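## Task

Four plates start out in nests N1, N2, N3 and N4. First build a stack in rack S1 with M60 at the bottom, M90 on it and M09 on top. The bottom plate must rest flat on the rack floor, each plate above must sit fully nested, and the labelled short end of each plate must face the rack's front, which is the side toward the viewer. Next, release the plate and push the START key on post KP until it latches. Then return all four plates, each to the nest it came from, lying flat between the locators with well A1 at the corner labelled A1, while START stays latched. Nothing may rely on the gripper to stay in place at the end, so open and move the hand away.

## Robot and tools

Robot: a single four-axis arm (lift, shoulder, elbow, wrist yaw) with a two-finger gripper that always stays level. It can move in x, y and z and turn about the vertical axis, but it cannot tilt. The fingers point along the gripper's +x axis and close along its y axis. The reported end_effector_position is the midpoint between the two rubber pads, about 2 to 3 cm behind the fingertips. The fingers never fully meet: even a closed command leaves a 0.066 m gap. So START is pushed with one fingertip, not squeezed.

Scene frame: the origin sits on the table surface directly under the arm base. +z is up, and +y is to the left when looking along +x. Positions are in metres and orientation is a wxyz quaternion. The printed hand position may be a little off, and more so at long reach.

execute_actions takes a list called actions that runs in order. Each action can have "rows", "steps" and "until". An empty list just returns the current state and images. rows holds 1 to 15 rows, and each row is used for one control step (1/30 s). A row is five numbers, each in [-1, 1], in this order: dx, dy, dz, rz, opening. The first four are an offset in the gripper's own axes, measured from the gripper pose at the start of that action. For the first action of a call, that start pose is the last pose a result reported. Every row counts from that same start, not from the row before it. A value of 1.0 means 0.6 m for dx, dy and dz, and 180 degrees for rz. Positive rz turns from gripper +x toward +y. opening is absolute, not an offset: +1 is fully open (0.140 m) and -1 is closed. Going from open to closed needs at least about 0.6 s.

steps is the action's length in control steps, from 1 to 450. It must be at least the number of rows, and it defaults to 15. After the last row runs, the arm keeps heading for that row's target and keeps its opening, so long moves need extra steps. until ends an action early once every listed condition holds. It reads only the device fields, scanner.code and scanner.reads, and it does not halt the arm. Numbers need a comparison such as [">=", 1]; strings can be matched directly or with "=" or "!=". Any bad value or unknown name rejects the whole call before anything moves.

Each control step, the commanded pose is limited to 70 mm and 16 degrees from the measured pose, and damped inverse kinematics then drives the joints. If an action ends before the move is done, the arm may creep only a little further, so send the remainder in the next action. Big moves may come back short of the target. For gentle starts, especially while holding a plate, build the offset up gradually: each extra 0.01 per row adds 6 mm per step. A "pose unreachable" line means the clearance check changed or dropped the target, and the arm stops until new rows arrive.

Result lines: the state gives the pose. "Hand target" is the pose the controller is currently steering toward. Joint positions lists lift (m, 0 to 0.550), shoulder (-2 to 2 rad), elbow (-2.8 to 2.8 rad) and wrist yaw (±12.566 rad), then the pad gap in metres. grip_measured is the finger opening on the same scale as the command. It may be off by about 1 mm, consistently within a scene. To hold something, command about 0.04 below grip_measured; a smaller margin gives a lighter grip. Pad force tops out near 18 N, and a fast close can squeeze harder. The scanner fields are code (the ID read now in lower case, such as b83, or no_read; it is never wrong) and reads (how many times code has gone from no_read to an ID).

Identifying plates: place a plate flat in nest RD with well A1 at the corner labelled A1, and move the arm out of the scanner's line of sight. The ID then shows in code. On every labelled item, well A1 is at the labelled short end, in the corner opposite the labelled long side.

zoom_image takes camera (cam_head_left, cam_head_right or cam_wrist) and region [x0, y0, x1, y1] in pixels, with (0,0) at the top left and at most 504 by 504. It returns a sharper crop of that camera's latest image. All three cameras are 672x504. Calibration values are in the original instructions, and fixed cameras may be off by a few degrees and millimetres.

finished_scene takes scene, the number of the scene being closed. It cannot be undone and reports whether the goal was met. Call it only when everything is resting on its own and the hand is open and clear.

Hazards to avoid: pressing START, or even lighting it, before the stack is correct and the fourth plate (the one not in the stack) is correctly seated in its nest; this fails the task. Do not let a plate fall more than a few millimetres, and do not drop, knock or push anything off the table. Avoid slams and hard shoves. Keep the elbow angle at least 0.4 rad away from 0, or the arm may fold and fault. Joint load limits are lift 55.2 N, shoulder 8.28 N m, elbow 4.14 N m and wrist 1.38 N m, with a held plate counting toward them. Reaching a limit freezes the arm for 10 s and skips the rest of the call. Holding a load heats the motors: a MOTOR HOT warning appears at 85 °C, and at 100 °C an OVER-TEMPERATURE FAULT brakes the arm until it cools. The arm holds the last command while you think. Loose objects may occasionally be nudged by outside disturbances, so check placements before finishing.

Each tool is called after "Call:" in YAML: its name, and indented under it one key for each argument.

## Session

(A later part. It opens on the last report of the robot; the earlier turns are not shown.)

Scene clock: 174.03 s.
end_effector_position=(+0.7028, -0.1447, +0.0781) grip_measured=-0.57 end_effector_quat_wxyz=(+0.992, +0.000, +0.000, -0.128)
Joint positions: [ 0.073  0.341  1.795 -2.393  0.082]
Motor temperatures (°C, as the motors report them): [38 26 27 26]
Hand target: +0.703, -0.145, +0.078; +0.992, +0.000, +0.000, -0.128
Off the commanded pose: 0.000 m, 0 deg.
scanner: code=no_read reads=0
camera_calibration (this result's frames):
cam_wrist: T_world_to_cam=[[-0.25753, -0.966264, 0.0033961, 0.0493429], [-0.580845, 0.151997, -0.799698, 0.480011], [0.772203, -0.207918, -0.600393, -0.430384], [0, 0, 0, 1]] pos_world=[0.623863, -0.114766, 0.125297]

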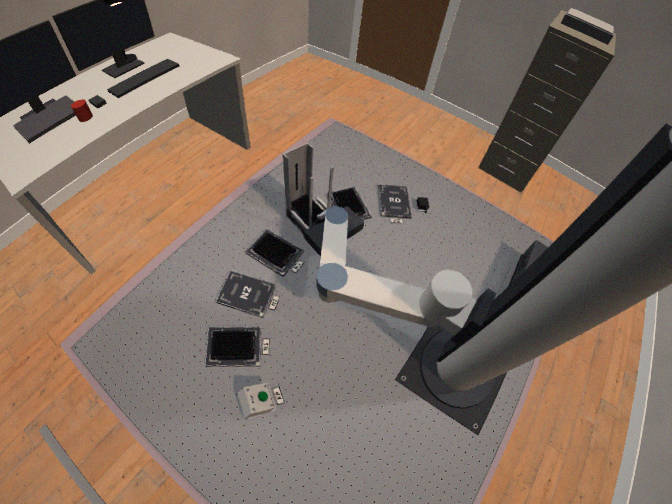

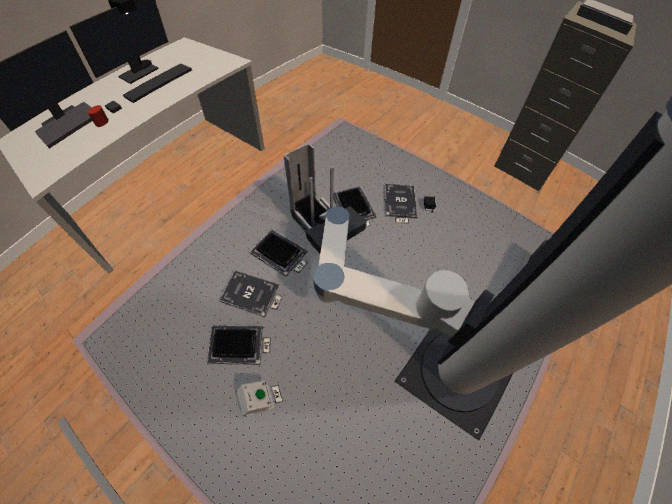

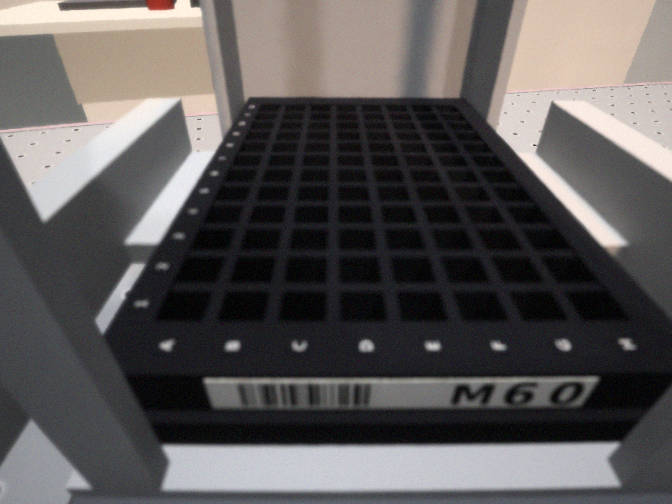

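Call:
execute_actions:
  actions:
    - {"rows":[[0,0,-0.003,0,-0.615],[0,0,-0.0065,0,-0.615],[0,0,-0.0065,0,-0.615],[0,0,-0.0065,0,-0.615],[0,0,-0.0065,0,-0.615],[0,0,-0.0065,0,-0.615],[0,0,-0.0065,0,-0.615],[0,0,-0.0065,0,-0.55],[0,0,-0.0065,0,-0.45],[0,0,-0.0065,0,-0.3],[0,0,-0.0065,0,0]],"steps":14}

Scene clock: 190.10 s.
end_effector_position=(+0.7028, -0.1447, +0.0742) grip_measured=+0.00 end_effector_quat_wxyz=(+0.992, +0.000, +0.000, -0.128)
Joint positions: [ 0.069  0.341  1.795 -2.393  0.103]
Motor temperatures (°C, as the motors report them): [38 26 27 26]
Hand target: +0.703, -0.145, +0.074; +0.992, +0.000, +0.000, -0.128
Off the commanded pose: 0.000 m, 0 deg.
scanner: code=no_read reads=0
camera_calibration (this result's frames):
cam_wrist: T_world_to_cam=[[-0.257537, -0.966262, 0.0033961, 0.0493596], [-0.580843, 0.152001, -0.799698, 0.476854], [0.772202, -0.207924, -0.600393, -0.432752], [0, 0, 0, 1]] pos_world=[0.623862, -0.114768, 0.12135]

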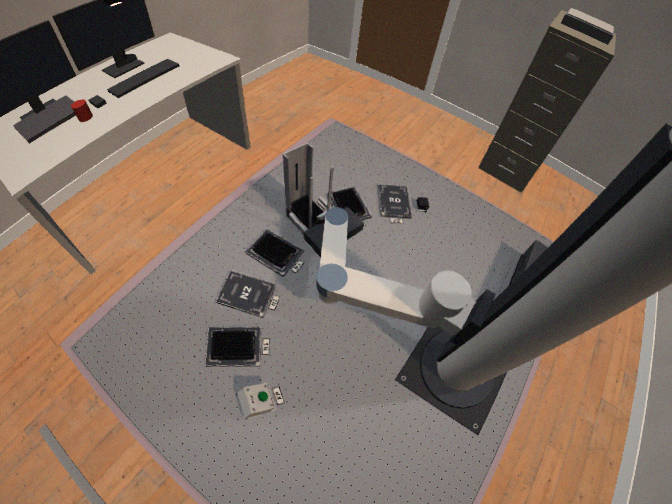

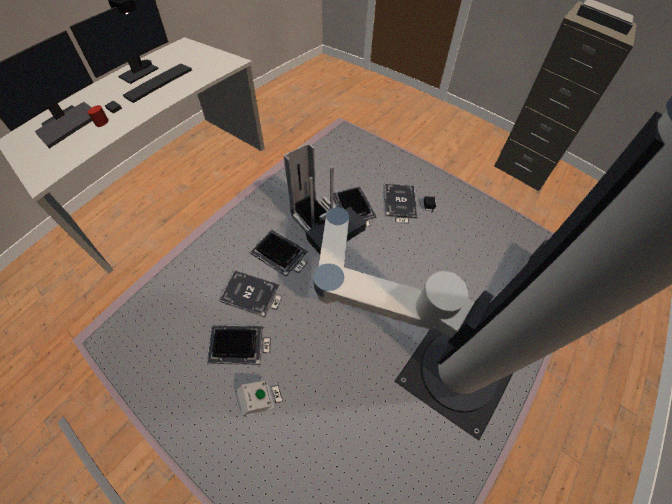

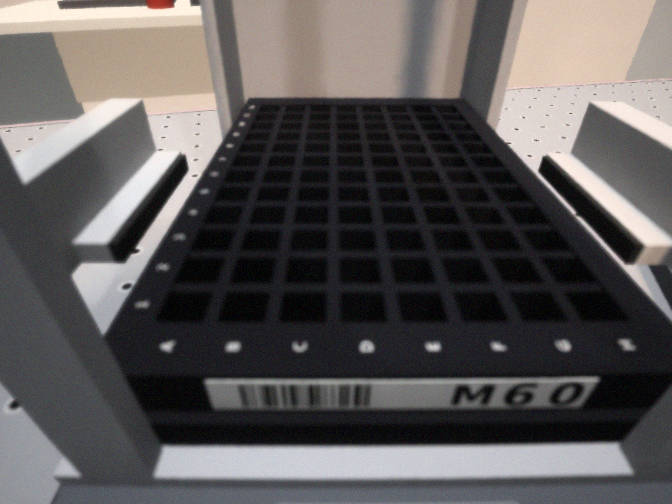

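Call:
execute_actions:
  actions:
    - {"rows":[[-0.2083,0,0,0,0]],"steps":22}
    - {"rows":[[-0.1967,0.761,-0.027,0,-0.12],[-0.1967,0.761,-0.027,0,-0.12],[-0.1967,0.761,-0.027,0,-0.12],[-0.1967,0.761,-0.027,0.01,-0.12],[-0.1967,0.761,-0.027,0.02,-0.12],[-0.1967,0.761,-0.027,0.03,-0.12],[-0.1967,0.761,-0.027,0.04,-0.12],[-0.1967,0.761,-0.027,0.05,-0.12],[-0.1967,0.761,-0.027,0.06,-0.12],[-0.1967,0.761,-0.027,0.07,-0.12],[-0.1967,0.761,-0.027,0.08,-0.12],[-0.1967,0.761,-0.027,0.09,-0.12],[-0.1967,0.761,-0.027,0.1,-0.12],[-0.1967,0.761,-0.027,0.11,-0.12],[-0.1967,0.761,-0.027,0.3036,-0.12]],"steps":62}

Scene clock: 205.03 s.
end_effector_position=(+0.5842, +0.3586, +0.0580) grip_measured=-0.12 end_effector_quat_wxyz=(+0.940, +0.000, +0.000, +0.341)
Joint positions: [ 0.053  1.348  1.775 -2.428  0.099]
Motor temperatures (°C, as the motors report them): [38 26 27 26]
Hand target: +0.584, +0.359, +0.058; +0.940, +0.000, +0.000, +0.341
Off the commanded pose: 0.000 m, 0 deg.
scanner: code=no_read reads=0
camera_calibration (this result's frames):
cam_wrist: T_world_to_cam=[[0.638857, -0.769318, 0.0033961, -0.0890586], [-0.460163, -0.385659, -0.799698, 0.440827], [0.616532, 0.50933, -0.600393, -0.412492], [0, 0, 0, 1]] pos_world=[0.514062, 0.311589, 0.105174]

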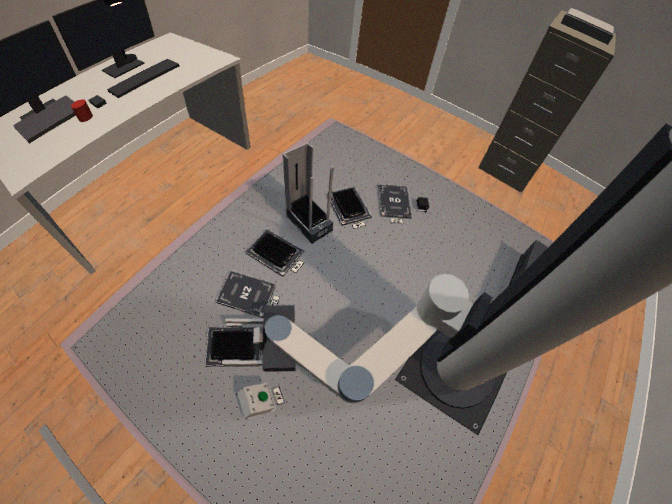

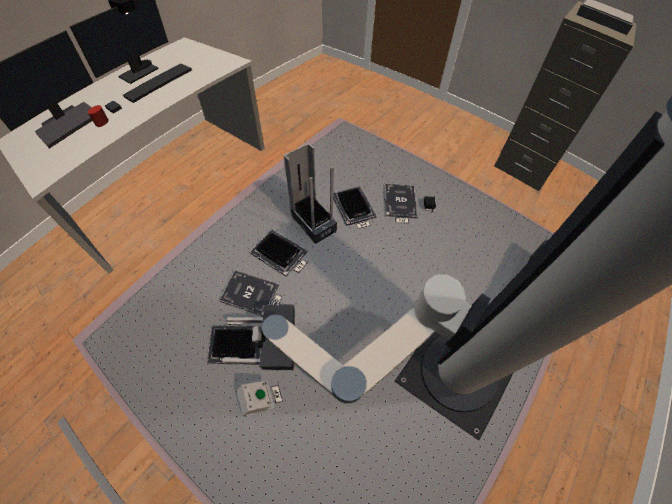

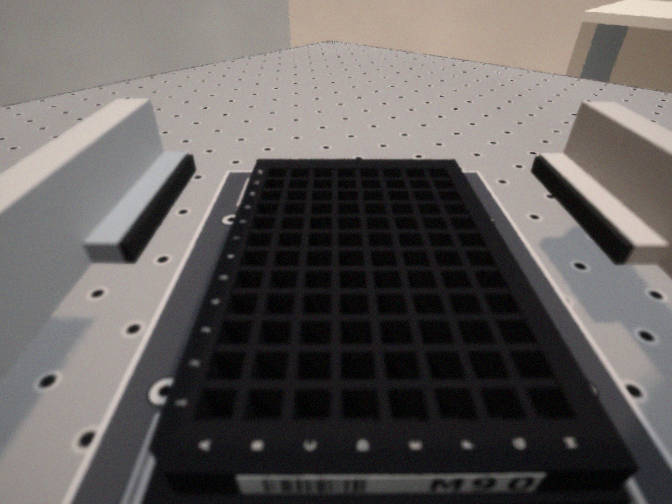

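Call:
execute_actions:
  actions:
    - {"rows":[[-0.0022,-0.001,-0.0407,0,-0.3]],"steps":12}

Scene clock: 213.67 s.
end_effector_position=(+0.5836, +0.3572, +0.0335) grip_measured=-0.30 end_effector_quat_wxyz=(+0.940, +0.000, +0.000, +0.341)
Joint positions: [ 0.029  1.35   1.767 -2.422  0.092]
Motor temperatures (°C, as the motors report them): [38 26 27 26]
Hand target: +0.584, +0.357, +0.034; +0.940, +0.000, +0.000, +0.341
Off the commanded pose: 0.000 m, 0 deg.
scanner: code=no_read reads=0
camera_calibration (this result's frames):
cam_wrist: T_world_to_cam=[[0.638623, -0.769512, 0.0033961, -0.0894789], [-0.460281, -0.385519, -0.799698, 0.4205], [0.616686, 0.509142, -0.600393, -0.426174], [0, 0, 0, 1]] pos_world=[0.513507, 0.310239, 0.0807053]

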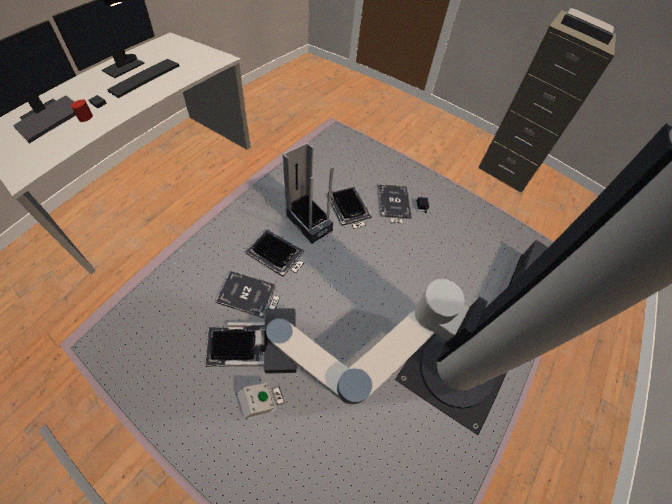

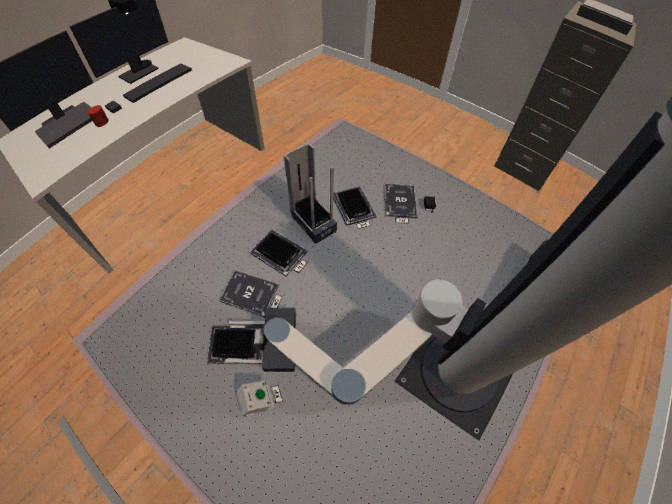

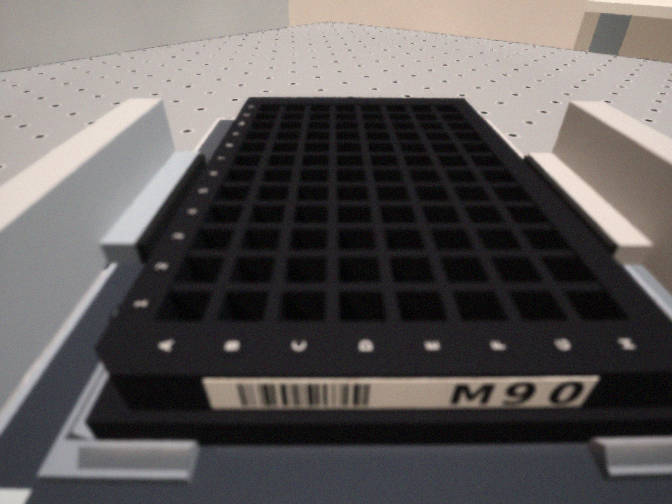

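Call:
execute_actions:
  actions:
    - {"rows":[[0,0.0002,0,0,-0.38],[0,0.0002,0,0,-0.45],[0,0.0002,0,0,-0.5],[0,0.0002,0,0,-0.53],[0,0.0002,0,0,-0.55],[0,0.0002,0,0,-0.57],[0,0.0002,0,0,-0.59],[0,0.0002,0,0,-0.615]],"steps":13}
    - {"rows":[[0,0,0.003,0,-0.615],[0,0,0.008,0,-0.615],[0,0,0.016,0,-0.615],[0,0,0.028,0,-0.615],[0,0,0.045,0,-0.615],[0,0,0.065,0,-0.615],[0,0,0.09,0,-0.615],[0,0,0.12,0,-0.615],[0,-0.01,0.15,0,-0.615],[-0.01,-0.03,0.18,-0.01,-0.615],[-0.02,-0.06,0.21,-0.02,-0.615],[-0.1793,-0.5173,0.494,-0.03,-0.615],[-0.1793,-0.5173,0.494,-0.04,-0.615],[-0.1793,-0.5173,0.494,-0.06,-0.615],[-0.1793,-0.5173,0.494,-0.3034,-0.615]],"steps":60}

Scene clock: 231.63 s.
end_effector_position=(+0.7000, +0.0499, +0.3300) grip_measured=-0.57 end_effector_quat_wxyz=(+0.992, +0.000, +0.000, -0.128)
Joint positions: [ 0.325  0.851  1.743 -2.852  0.082]
Motor temperatures (°C, as the motors report them): [38 26 27 26]
Hand target: +0.700, +0.050, +0.330; +0.992, +0.000, +0.000, -0.128
Off the commanded pose: 0.000 m, 0 deg.
scanner: code=no_read reads=0
camera_calibration (this result's frames):
cam_wrist: T_world_to_cam=[[-0.257631, -0.966237, 0.0033961, 0.235937], [-0.580829, 0.152057, -0.799698, 0.650172], [0.772182, -0.207999, -0.600393, -0.236509], [0, 0, 0, 1]] pos_world=[0.621051, 0.0799142, 0.377141]

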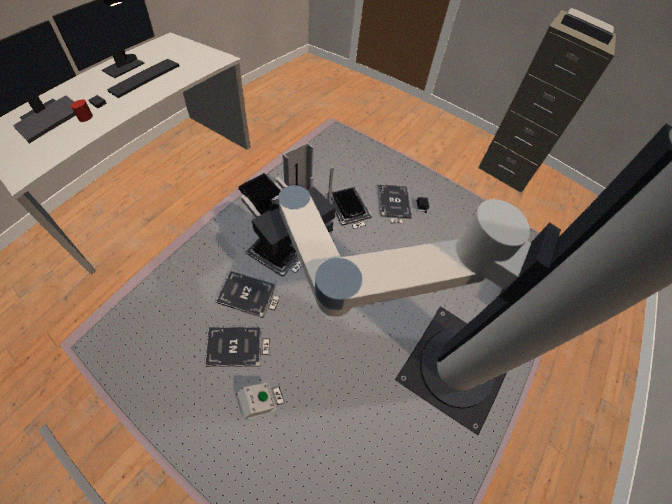

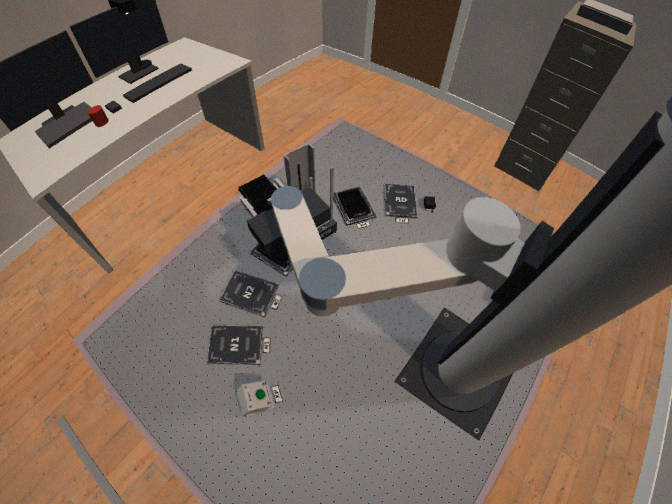

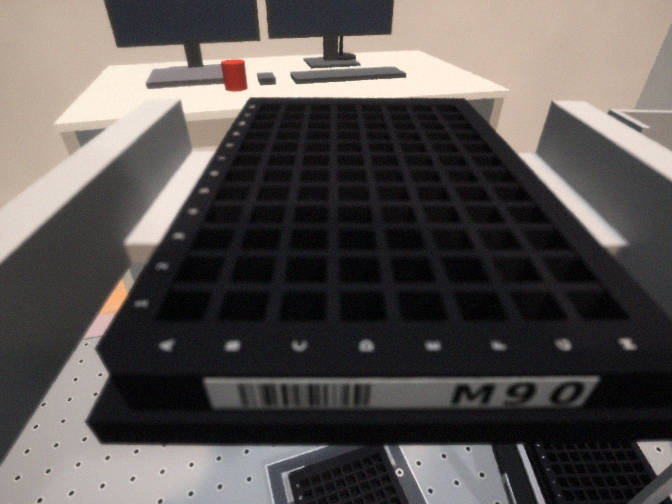

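Call:
execute_actions:
  actions:
    - {"rows":[[0.003,-0.01,0,0,-0.615],[0.008,-0.03,0,0,-0.615],[0.017,-0.06,0,0,-0.615],[0.028,-0.1,0,0,-0.615],[0.0872,-0.3124,0,0,-0.615]],"steps":33}
    - {"rows":[[0,0,-0.004,0,-0.615],[0,0,-0.008,0,-0.615],[0,0,-0.01,0,-0.615],[0,0,-0.012,0,-0.615],[0,0,-0.0142,0,-0.615]],"steps":10}

Scene clock: 240.50 s.
end_effector_position=(+0.7028, -0.1447, +0.3214) grip_measured=-0.57 end_effector_quat_wxyz=(+0.992, +0.000, +0.000, -0.128)
Joint positions: [ 0.316  0.341  1.795 -2.393  0.082]
Motor temperatures (°C, as the motors report them): [38 26 27 26]
Hand target: +0.703, -0.145, +0.321; +0.992, +0.000, +0.000, -0.128
Off the commanded pose: 0.000 m, 0 deg.
scanner: code=no_read reads=0
camera_calibration (this result's frames):
cam_wrist: T_world_to_cam=[[-0.257636, -0.966236, 0.0033961, 0.0486106], [-0.580828, 0.152061, -0.799698, 0.674547], [0.77218, -0.208004, -0.600393, -0.284332], [0, 0, 0, 1]] pos_world=[0.623875, -0.114745, 0.368558]

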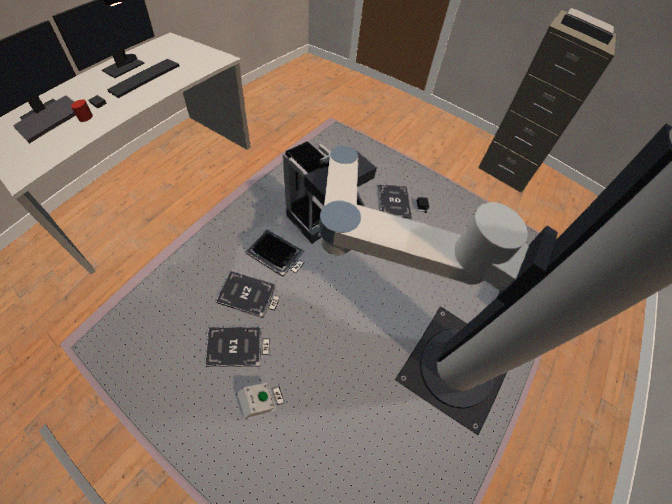

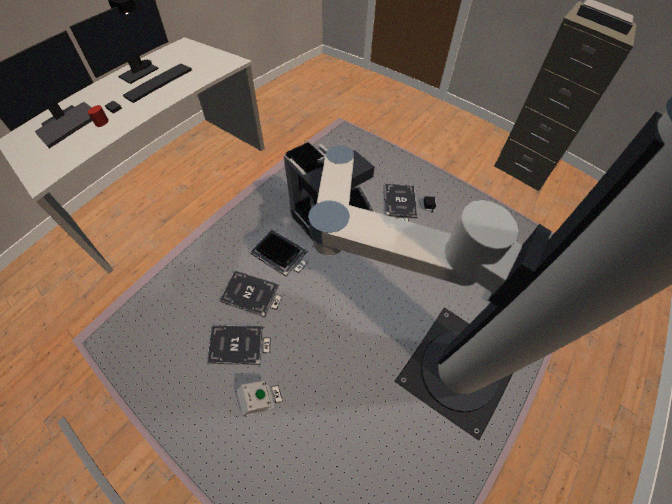

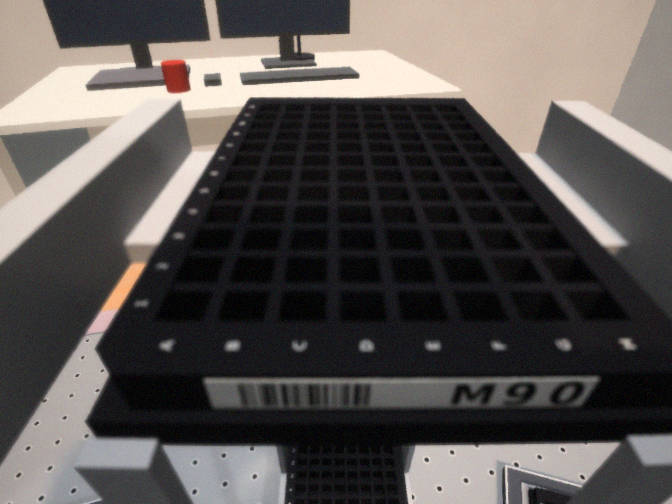

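Down to .0901, then .0872 and release.

Call:
execute_actions:
  actions:
    - {"rows":[[0,0,-0.005,0,-0.615],[0,0,-0.015,0,-0.615],[0,0,-0.03,0,-0.615],[0,0,-0.06,0,-0.615],[0,0,-0.3853,0,-0.615]],"steps":33}
    - {"rows":[[0,0,-0.002,0,-0.615],[0,0,-0.0035,0,-0.615],[0,0,-0.0048,0,-0.615],[0,0,-0.0048,0,-0.615],[0,0,-0.0048,0,-0.615],[0,0,-0.0048,0,-0.615],[0,0,-0.0048,0,-0.615],[0,0,-0.0048,0,-0.55],[0,0,-0.0048,0,-0.45],[0,0,-0.0048,0,-0.3],[0,0,-0.0048,0,0]],"steps":14}

Scene clock: 251.73 s.
end_effector_position=(+0.7028, -0.1447, +0.0872) grip_measured=+0.00 end_effector_quat_wxyz=(+0.992, +0.000, +0.000, -0.128)
Joint positions: [ 0.082  0.341  1.795 -2.393  0.103]
Motor temperatures (°C, as the motors report them): [38 26 27 26]
Hand target: +0.703, -0.145, +0.087; +0.992, +0.000, +0.000, -0.128
Off the commanded pose: 0.000 m, 0 deg.
scanner: code=no_read reads=0
camera_calibration (this result's frames):
cam_wrist: T_world_to_cam=[[-0.257669, -0.966227, 0.0033961, 0.0494186], [-0.580823, 0.15208, -0.799698, 0.487278], [0.772173, -0.20803, -0.600393, -0.424912], [0, 0, 0, 1]] pos_world=[0.623861, -0.11475, 0.134393]

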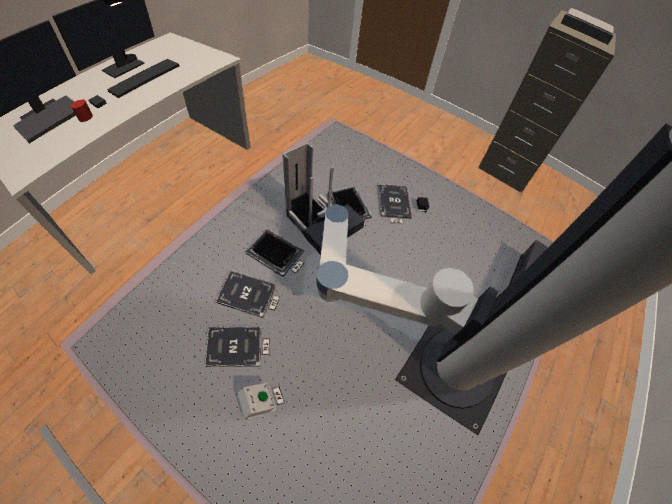

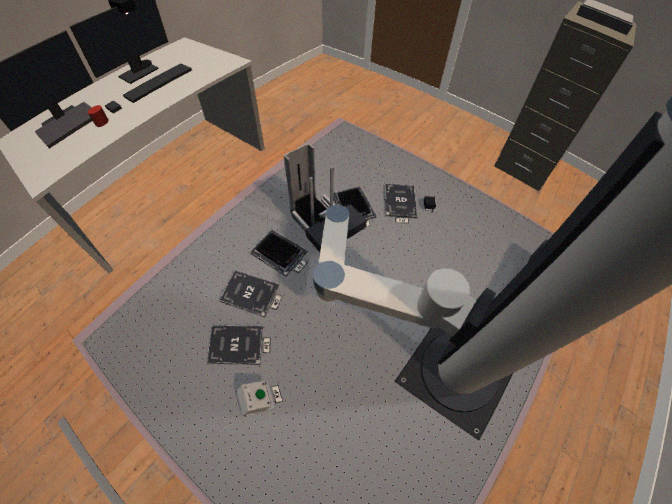

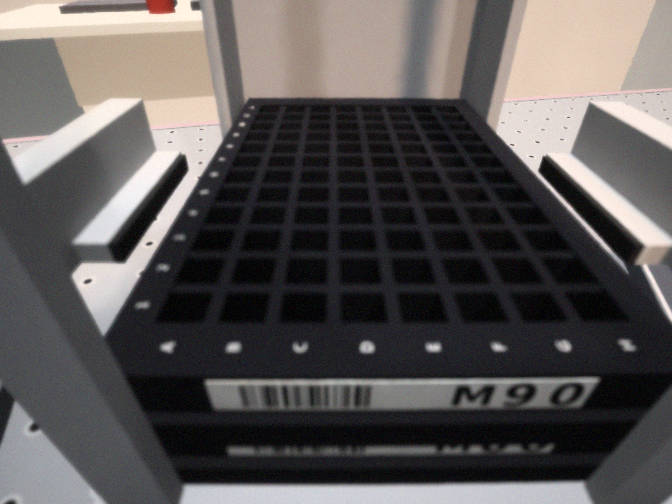

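Call:
execute_actions:
  actions:
    - {"rows":[[-0.2083,0,0,0,0]],"steps":22}
    - {"rows":[[-0.027,0.2263,-0.02,0.01,-0.12],[-0.027,0.2263,-0.02,0.02,-0.12],[-0.027,0.2263,-0.02,0.03,-0.12],[-0.027,0.2263,-0.02,0.04,-0.12],[-0.027,0.2263,-0.02,0.05,-0.12],[-0.027,0.2263,-0.02,0.06,-0.12],[-0.027,0.2263,-0.02,0.07,-0.12],[-0.027,0.2263,-0.02,0.08,-0.12],[-0.027,0.2263,-0.02,0.1075,-0.12]],"steps":27}
    - {"rows":[[0.175,0,-0.032,0,-0.12]],"steps":21}

Scene clock: 265.70 s.
end_effector_position=(+0.7055, +0.0311, +0.0559) grip_measured=-0.12 end_effector_quat_wxyz=(+0.999, +0.000, +0.000, +0.040)
Joint positions: [ 0.051  0.704  1.699 -2.323  0.099]
Motor temperatures (°C, as the motors report them): [38 26 27 26]
Hand target: +0.706, +0.031, +0.056; +0.999, +0.000, +0.000, +0.040
Off the commanded pose: 0.000 m, 0 deg.
scanner: code=no_read reads=0
camera_calibration (this result's frames):
cam_wrist: T_world_to_cam=[[0.0775219, -0.996985, 0.0033961, -0.0153903], [-0.598379, -0.0492518, -0.799698, 0.455782], [0.797454, 0.0599619, -0.600393, -0.4354], [0, 0, 0, 1]] pos_world=[0.621135, 0.0332116, 0.103129]

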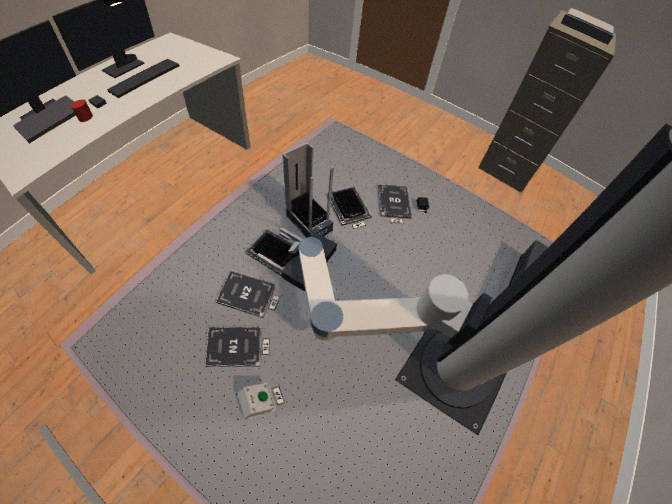

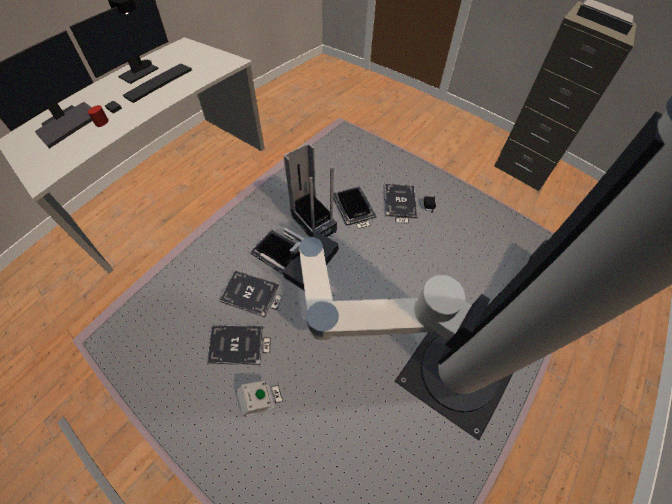

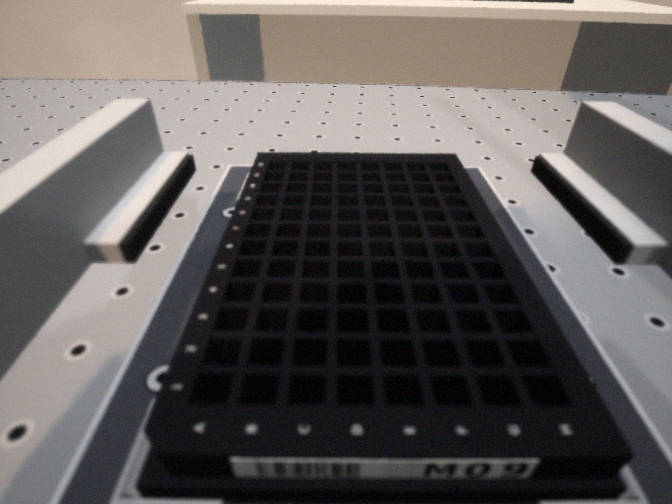

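Call:
execute_actions:
  actions:
    - {"rows":[[0.0006,-0.0003,-0.0372,-0.0028,-0.3]],"steps":12}

Scene clock: 284.27 s.
end_effector_position=(+0.7059, +0.0309, +0.0336) grip_measured=-0.30 end_effector_quat_wxyz=(+0.999, +0.000, +0.000, +0.036)
Joint positions: [ 0.029  0.706  1.701 -2.336  0.092]
Motor temperatures (°C, as the motors report them): [38 26 27 26]
Hand target: +0.706, +0.031, +0.034; +0.999, +0.000, +0.000, +0.036
Off the commanded pose: 0.000 m, 0 deg.
scanner: code=no_read reads=0
camera_calibration (this result's frames):
cam_wrist: T_world_to_cam=[[0.0686698, -0.997634, 0.0033961, -0.00932217], [-0.598793, -0.0439388, -0.799698, 0.438221], [0.797955, 0.0528815, -0.600393, -0.449231], [0, 0, 0, 1]] pos_world=[0.621509, 0.0337108, 0.0807612]

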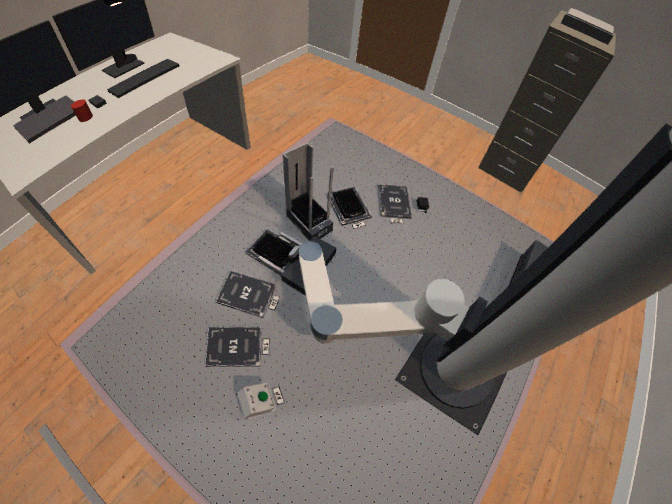

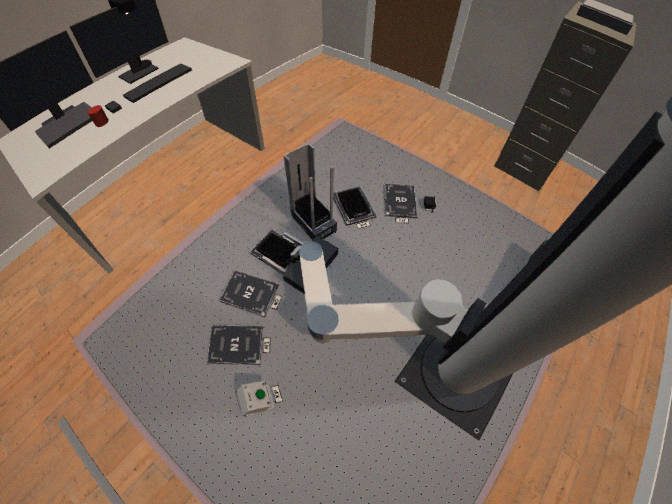

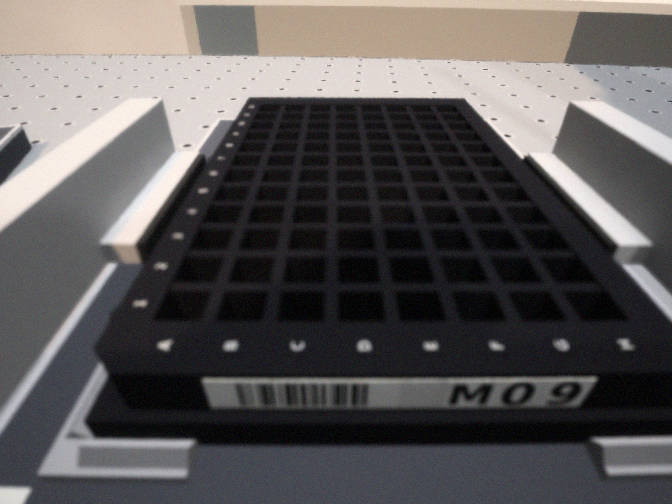

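Call:
execute_actions:
  actions:
    - {"rows":[[0,0.0004,0,-0.0004,-0.38],[0,0.0004,0,-0.0004,-0.45],[0,0.0004,0,-0.0004,-0.5],[0,0.0004,0,-0.0004,-0.53],[0,0.0004,0,-0.0004,-0.55],[0,0.0004,0,-0.0004,-0.57],[0,0.0004,0,-0.0004,-0.59],[0,0.0004,0,-0.0004,-0.615]],"steps":13}
    - {"rows":[[0,0,0.003,0,-0.615],[0,0,0.008,0,-0.615],[0,0,0.016,0,-0.615],[0,0,0.03,0,-0.615],[0,0,0.05,0,-0.615],[0,0,0.494,0,-0.615]],"steps":40}
    - {"rows":[[0,-0.01,0,-0.004,-0.615],[0,-0.03,0,-0.01,-0.615],[0,-0.06,0,-0.02,-0.615],[-0.01,-0.1,0,-0.035,-0.615],[-0.0258,-0.292,0,-0.1044,-0.615]],"steps":31}

Scene clock: 305.03 s.
end_effector_position=(+0.7027, -0.1449, +0.3300) grip_measured=-0.57 end_effector_quat_wxyz=(+0.992, +0.000, +0.000, -0.128)
Joint positions: [ 0.325  0.341  1.795 -2.393  0.082]
Motor temperatures (°C, as the motors report them): [38 26 27 26]
Hand target: +0.703, -0.145, +0.330; +0.992, +0.000, +0.000, -0.128
Off the commanded pose: 0.000 m, 0 deg.
scanner: code=no_read reads=0
camera_calibration (this result's frames):
cam_wrist: T_world_to_cam=[[-0.257542, -0.966261, 0.0033961, 0.04835], [-0.580843, 0.152004, -0.799698, 0.681462], [0.772201, -0.207929, -0.600393, -0.279152], [0, 0, 0, 1]] pos_world=[0.623836, -0.11491, 0.377198]

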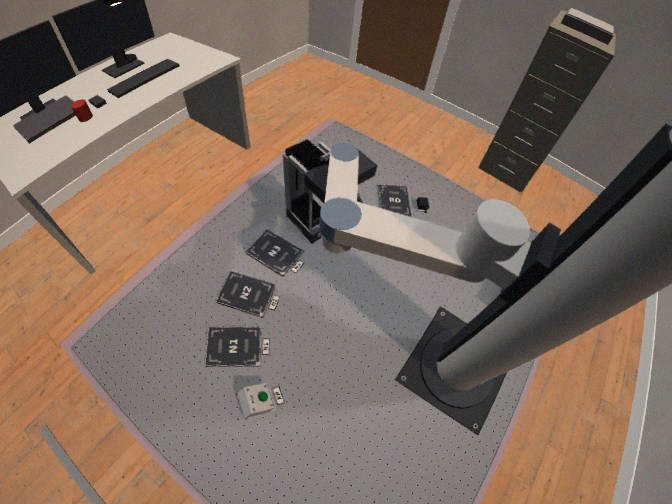

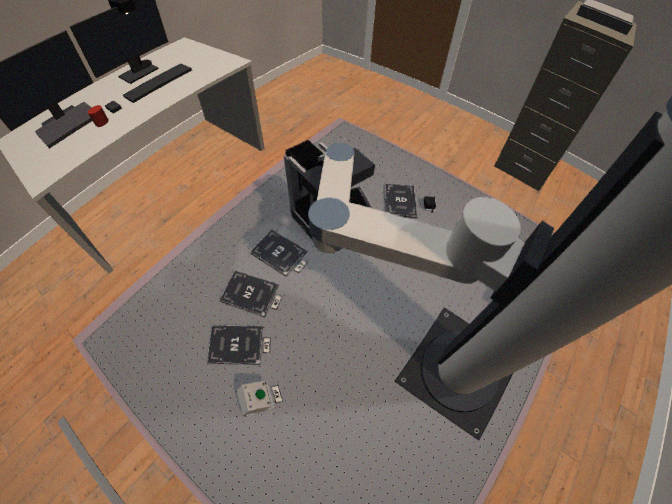

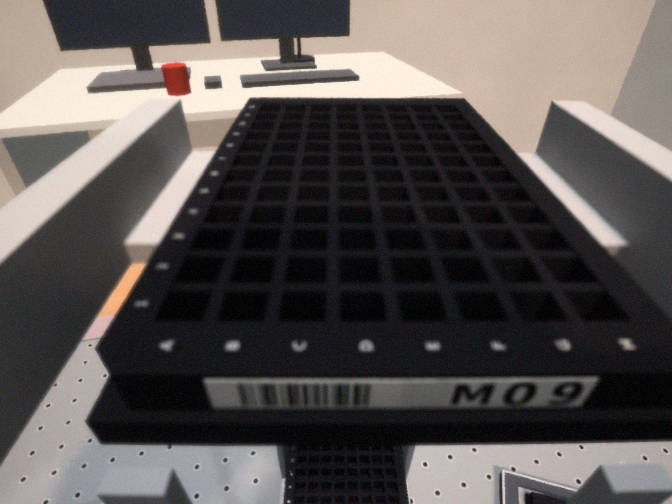

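Call:
execute_actions:
  actions:
    - {"rows":[[0,0.0003,-0.004,0,-0.615],[0,0.0003,-0.008,0,-0.615],[0,0.0003,-0.01,0,-0.615],[0,0.0003,-0.012,0,-0.615],[0,0.0003,-0.0142,0,-0.615]],"steps":10}

Scene clock: 311.40 s.
end_effector_position=(+0.7028, -0.1448, +0.3214) grip_measured=-0.57 end_effector_quat_wxyz=(+0.992, +0.000, +0.000, -0.128)
Joint positions: [ 0.316  0.341  1.795 -2.393  0.082]
Motor temperatures (°C, as the motors report them): [38 26 27 26]
Hand target: +0.703, -0.145, +0.321; +0.992, +0.000, +0.000, -0.128
Off the commanded pose: 0.000 m, 0 deg.
scanner: code=no_read reads=0
camera_calibration (this result's frames):
cam_wrist: T_world_to_cam=[[-0.257525, -0.966266, 0.0033961, 0.0484629], [-0.580845, 0.151994, -0.799698, 0.674601], [0.772204, -0.207915, -0.600393, -0.284304], [0, 0, 0, 1]] pos_world=[0.62386, -0.114818, 0.368618]

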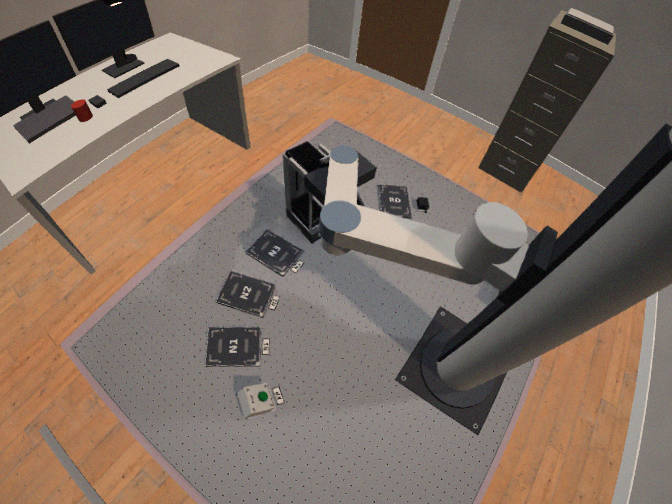

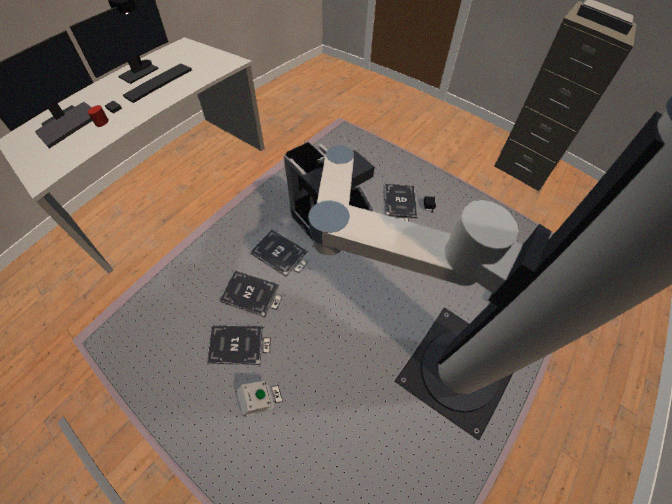

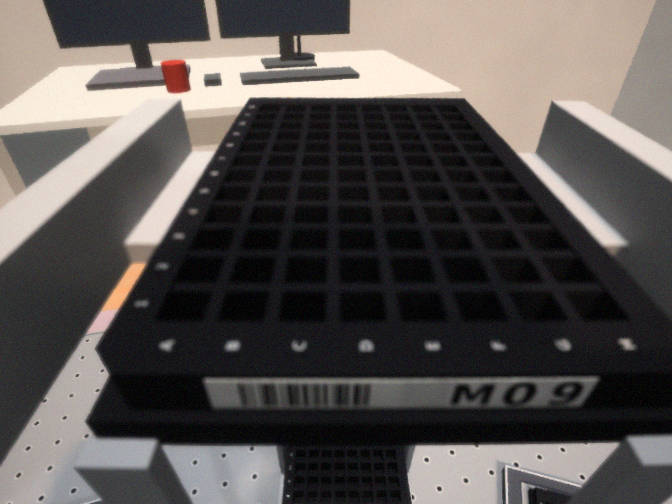

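Call:
execute_actions:
  actions:
    - {"rows":[[0,0,-0.005,0,-0.615],[0,0,-0.015,0,-0.615],[0,0,-0.03,0,-0.615],[0,0,-0.06,0,-0.615],[0,0,-0.3638,0,-0.615]],"steps":32}
    - {"rows":[[0,0,-0.002,0,-0.615],[0,0,-0.0035,0,-0.615],[0,0,-0.0048,0,-0.615],[0,0,-0.0048,0,-0.615],[0,0,-0.0048,0,-0.615],[0,0,-0.0048,0,-0.615],[0,0,-0.0048,0,-0.615],[0,0,-0.0048,0,-0.55],[0,0,-0.0048,0,-0.45],[0,0,-0.0048,0,-0.3],[0,0,-0.0048,0,0]],"steps":14}

Call:
execute_actions:
  actions:
    - {"rows":[[-0.2083,0,0.02,0,0]],"steps":20}
    - {"rows":[[-0.07,-0.13,0.05,-0.1,0.6]],"steps":22}

Scene clock: 322.77 s.
end_effector_position=(+0.7028, -0.1448, +0.1002) grip_measured=+0.00 end_effector_quat_wxyz=(+0.992, +0.000, +0.000, -0.128)
Joint positions: [ 0.095  0.341  1.795 -2.393  0.103]
Motor temperatures (°C, as the motors report them): [38 26 27 26]
Hand target: +0.703, -0.145, +0.100; +0.992, +0.000, +0.000, -0.128
Off the commanded pose: 0.000 m, 0 deg.
scanner: code=no_read reads=0
camera_calibration (this result's frames):
cam_wrist: T_world_to_cam=[[-0.257557, -0.966257, 0.0033961, 0.0492271], [-0.58084, 0.152013, -0.799698, 0.497649], [0.772197, -0.207941, -0.600393, -0.41714], [0, 0, 0, 1]] pos_world=[0.623848, -0.114823, 0.147354]

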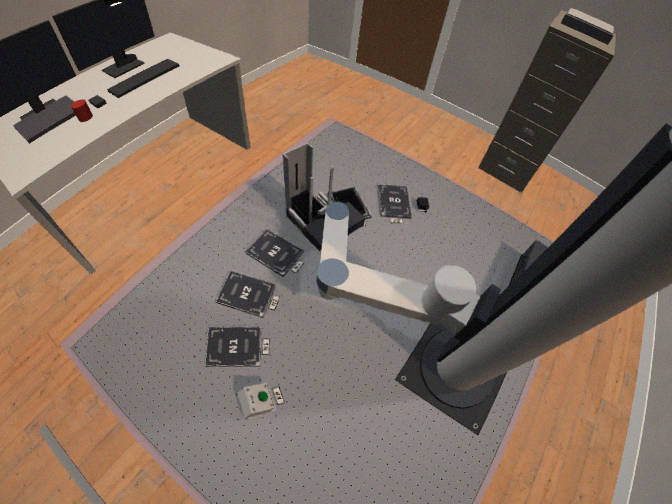

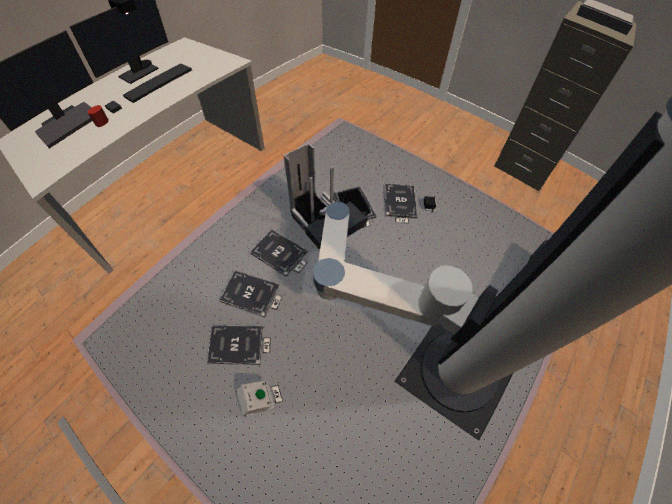

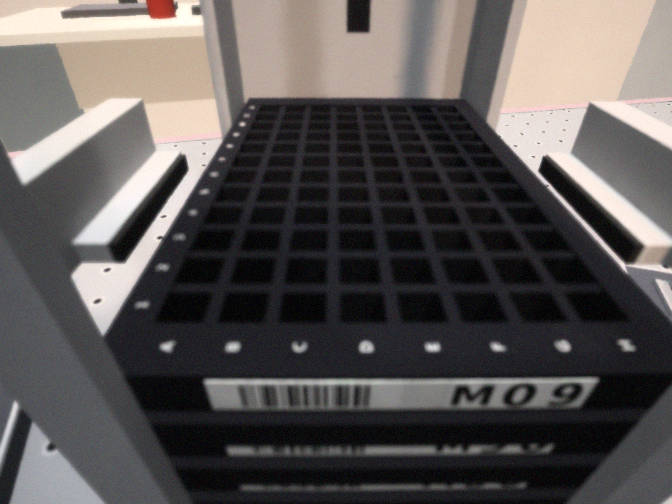

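Scene clock: 324.17 s.
end_effector_position=(+0.5212, -0.1778, +0.1422) grip_measured=+0.60 end_effector_quat_wxyz=(+0.959, +0.000, +0.000, -0.282)
Joint positions: [ 0.137  0.514  0.993 -2.079  0.125]
Motor temperatures (°C, as the motors report them): [38 26 27 26]
Hand target: +0.521, -0.178, +0.142; +0.959, +0.000, +0.000, -0.282
Off the commanded pose: 0.000 m, 0 deg.
scanner: code=no_read reads=0
camera_calibration (this result's frames):
cam_wrist: T_world_to_cam=[[-0.544285, -0.838894, 0.0033961, 0.142545], [-0.50515, 0.32451, -0.799698, 0.422061], [0.669759, -0.436979, -0.600393, -0.245909], [0, 0, 0, 1]] pos_world=[0.455489, -0.12484, 0.189395]

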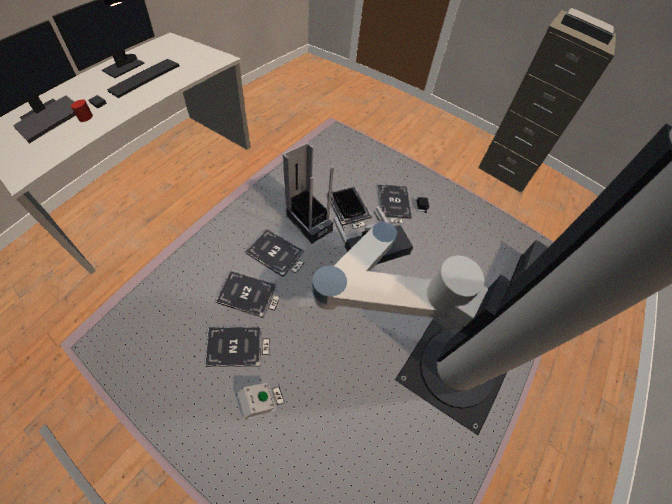

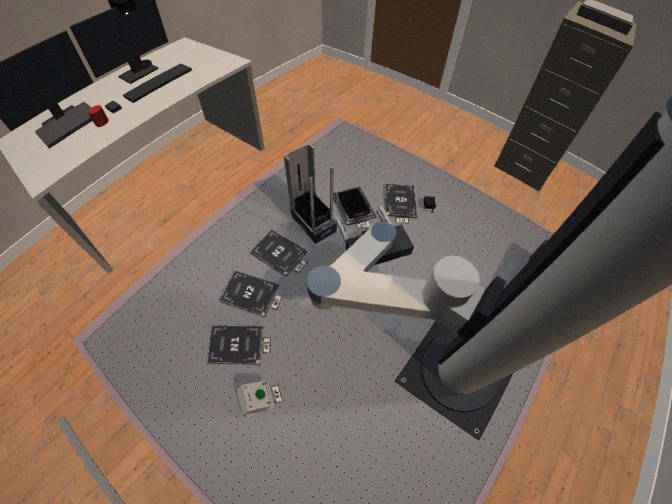

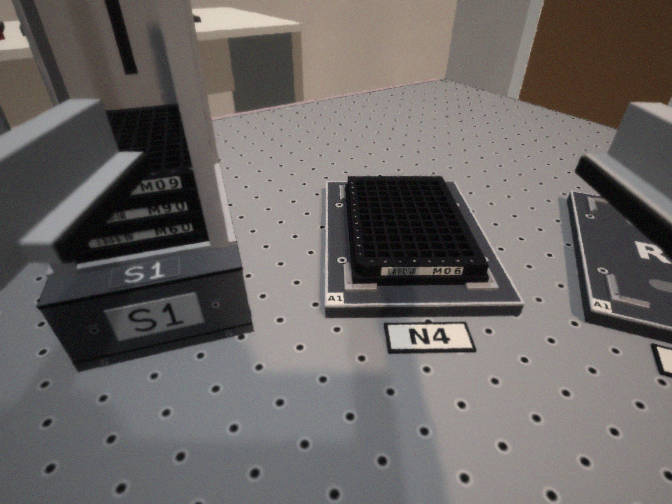

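Call:
zoom_image:
  camera: "cam_wrist"
  region: [310,165,530,330]

Region (310, 165, 530, 330) of cam_wrist's 672x504 image, scaled by 2.291, with more detail than that image has; it fills the top 378 rows of this view, and the rest is white.

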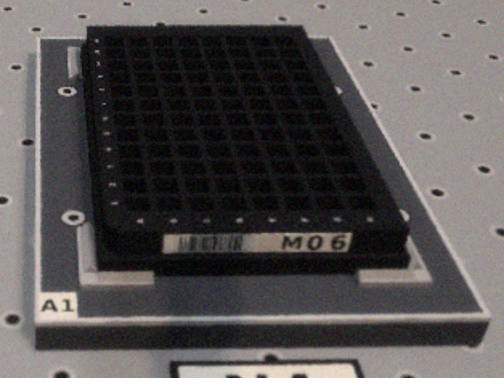

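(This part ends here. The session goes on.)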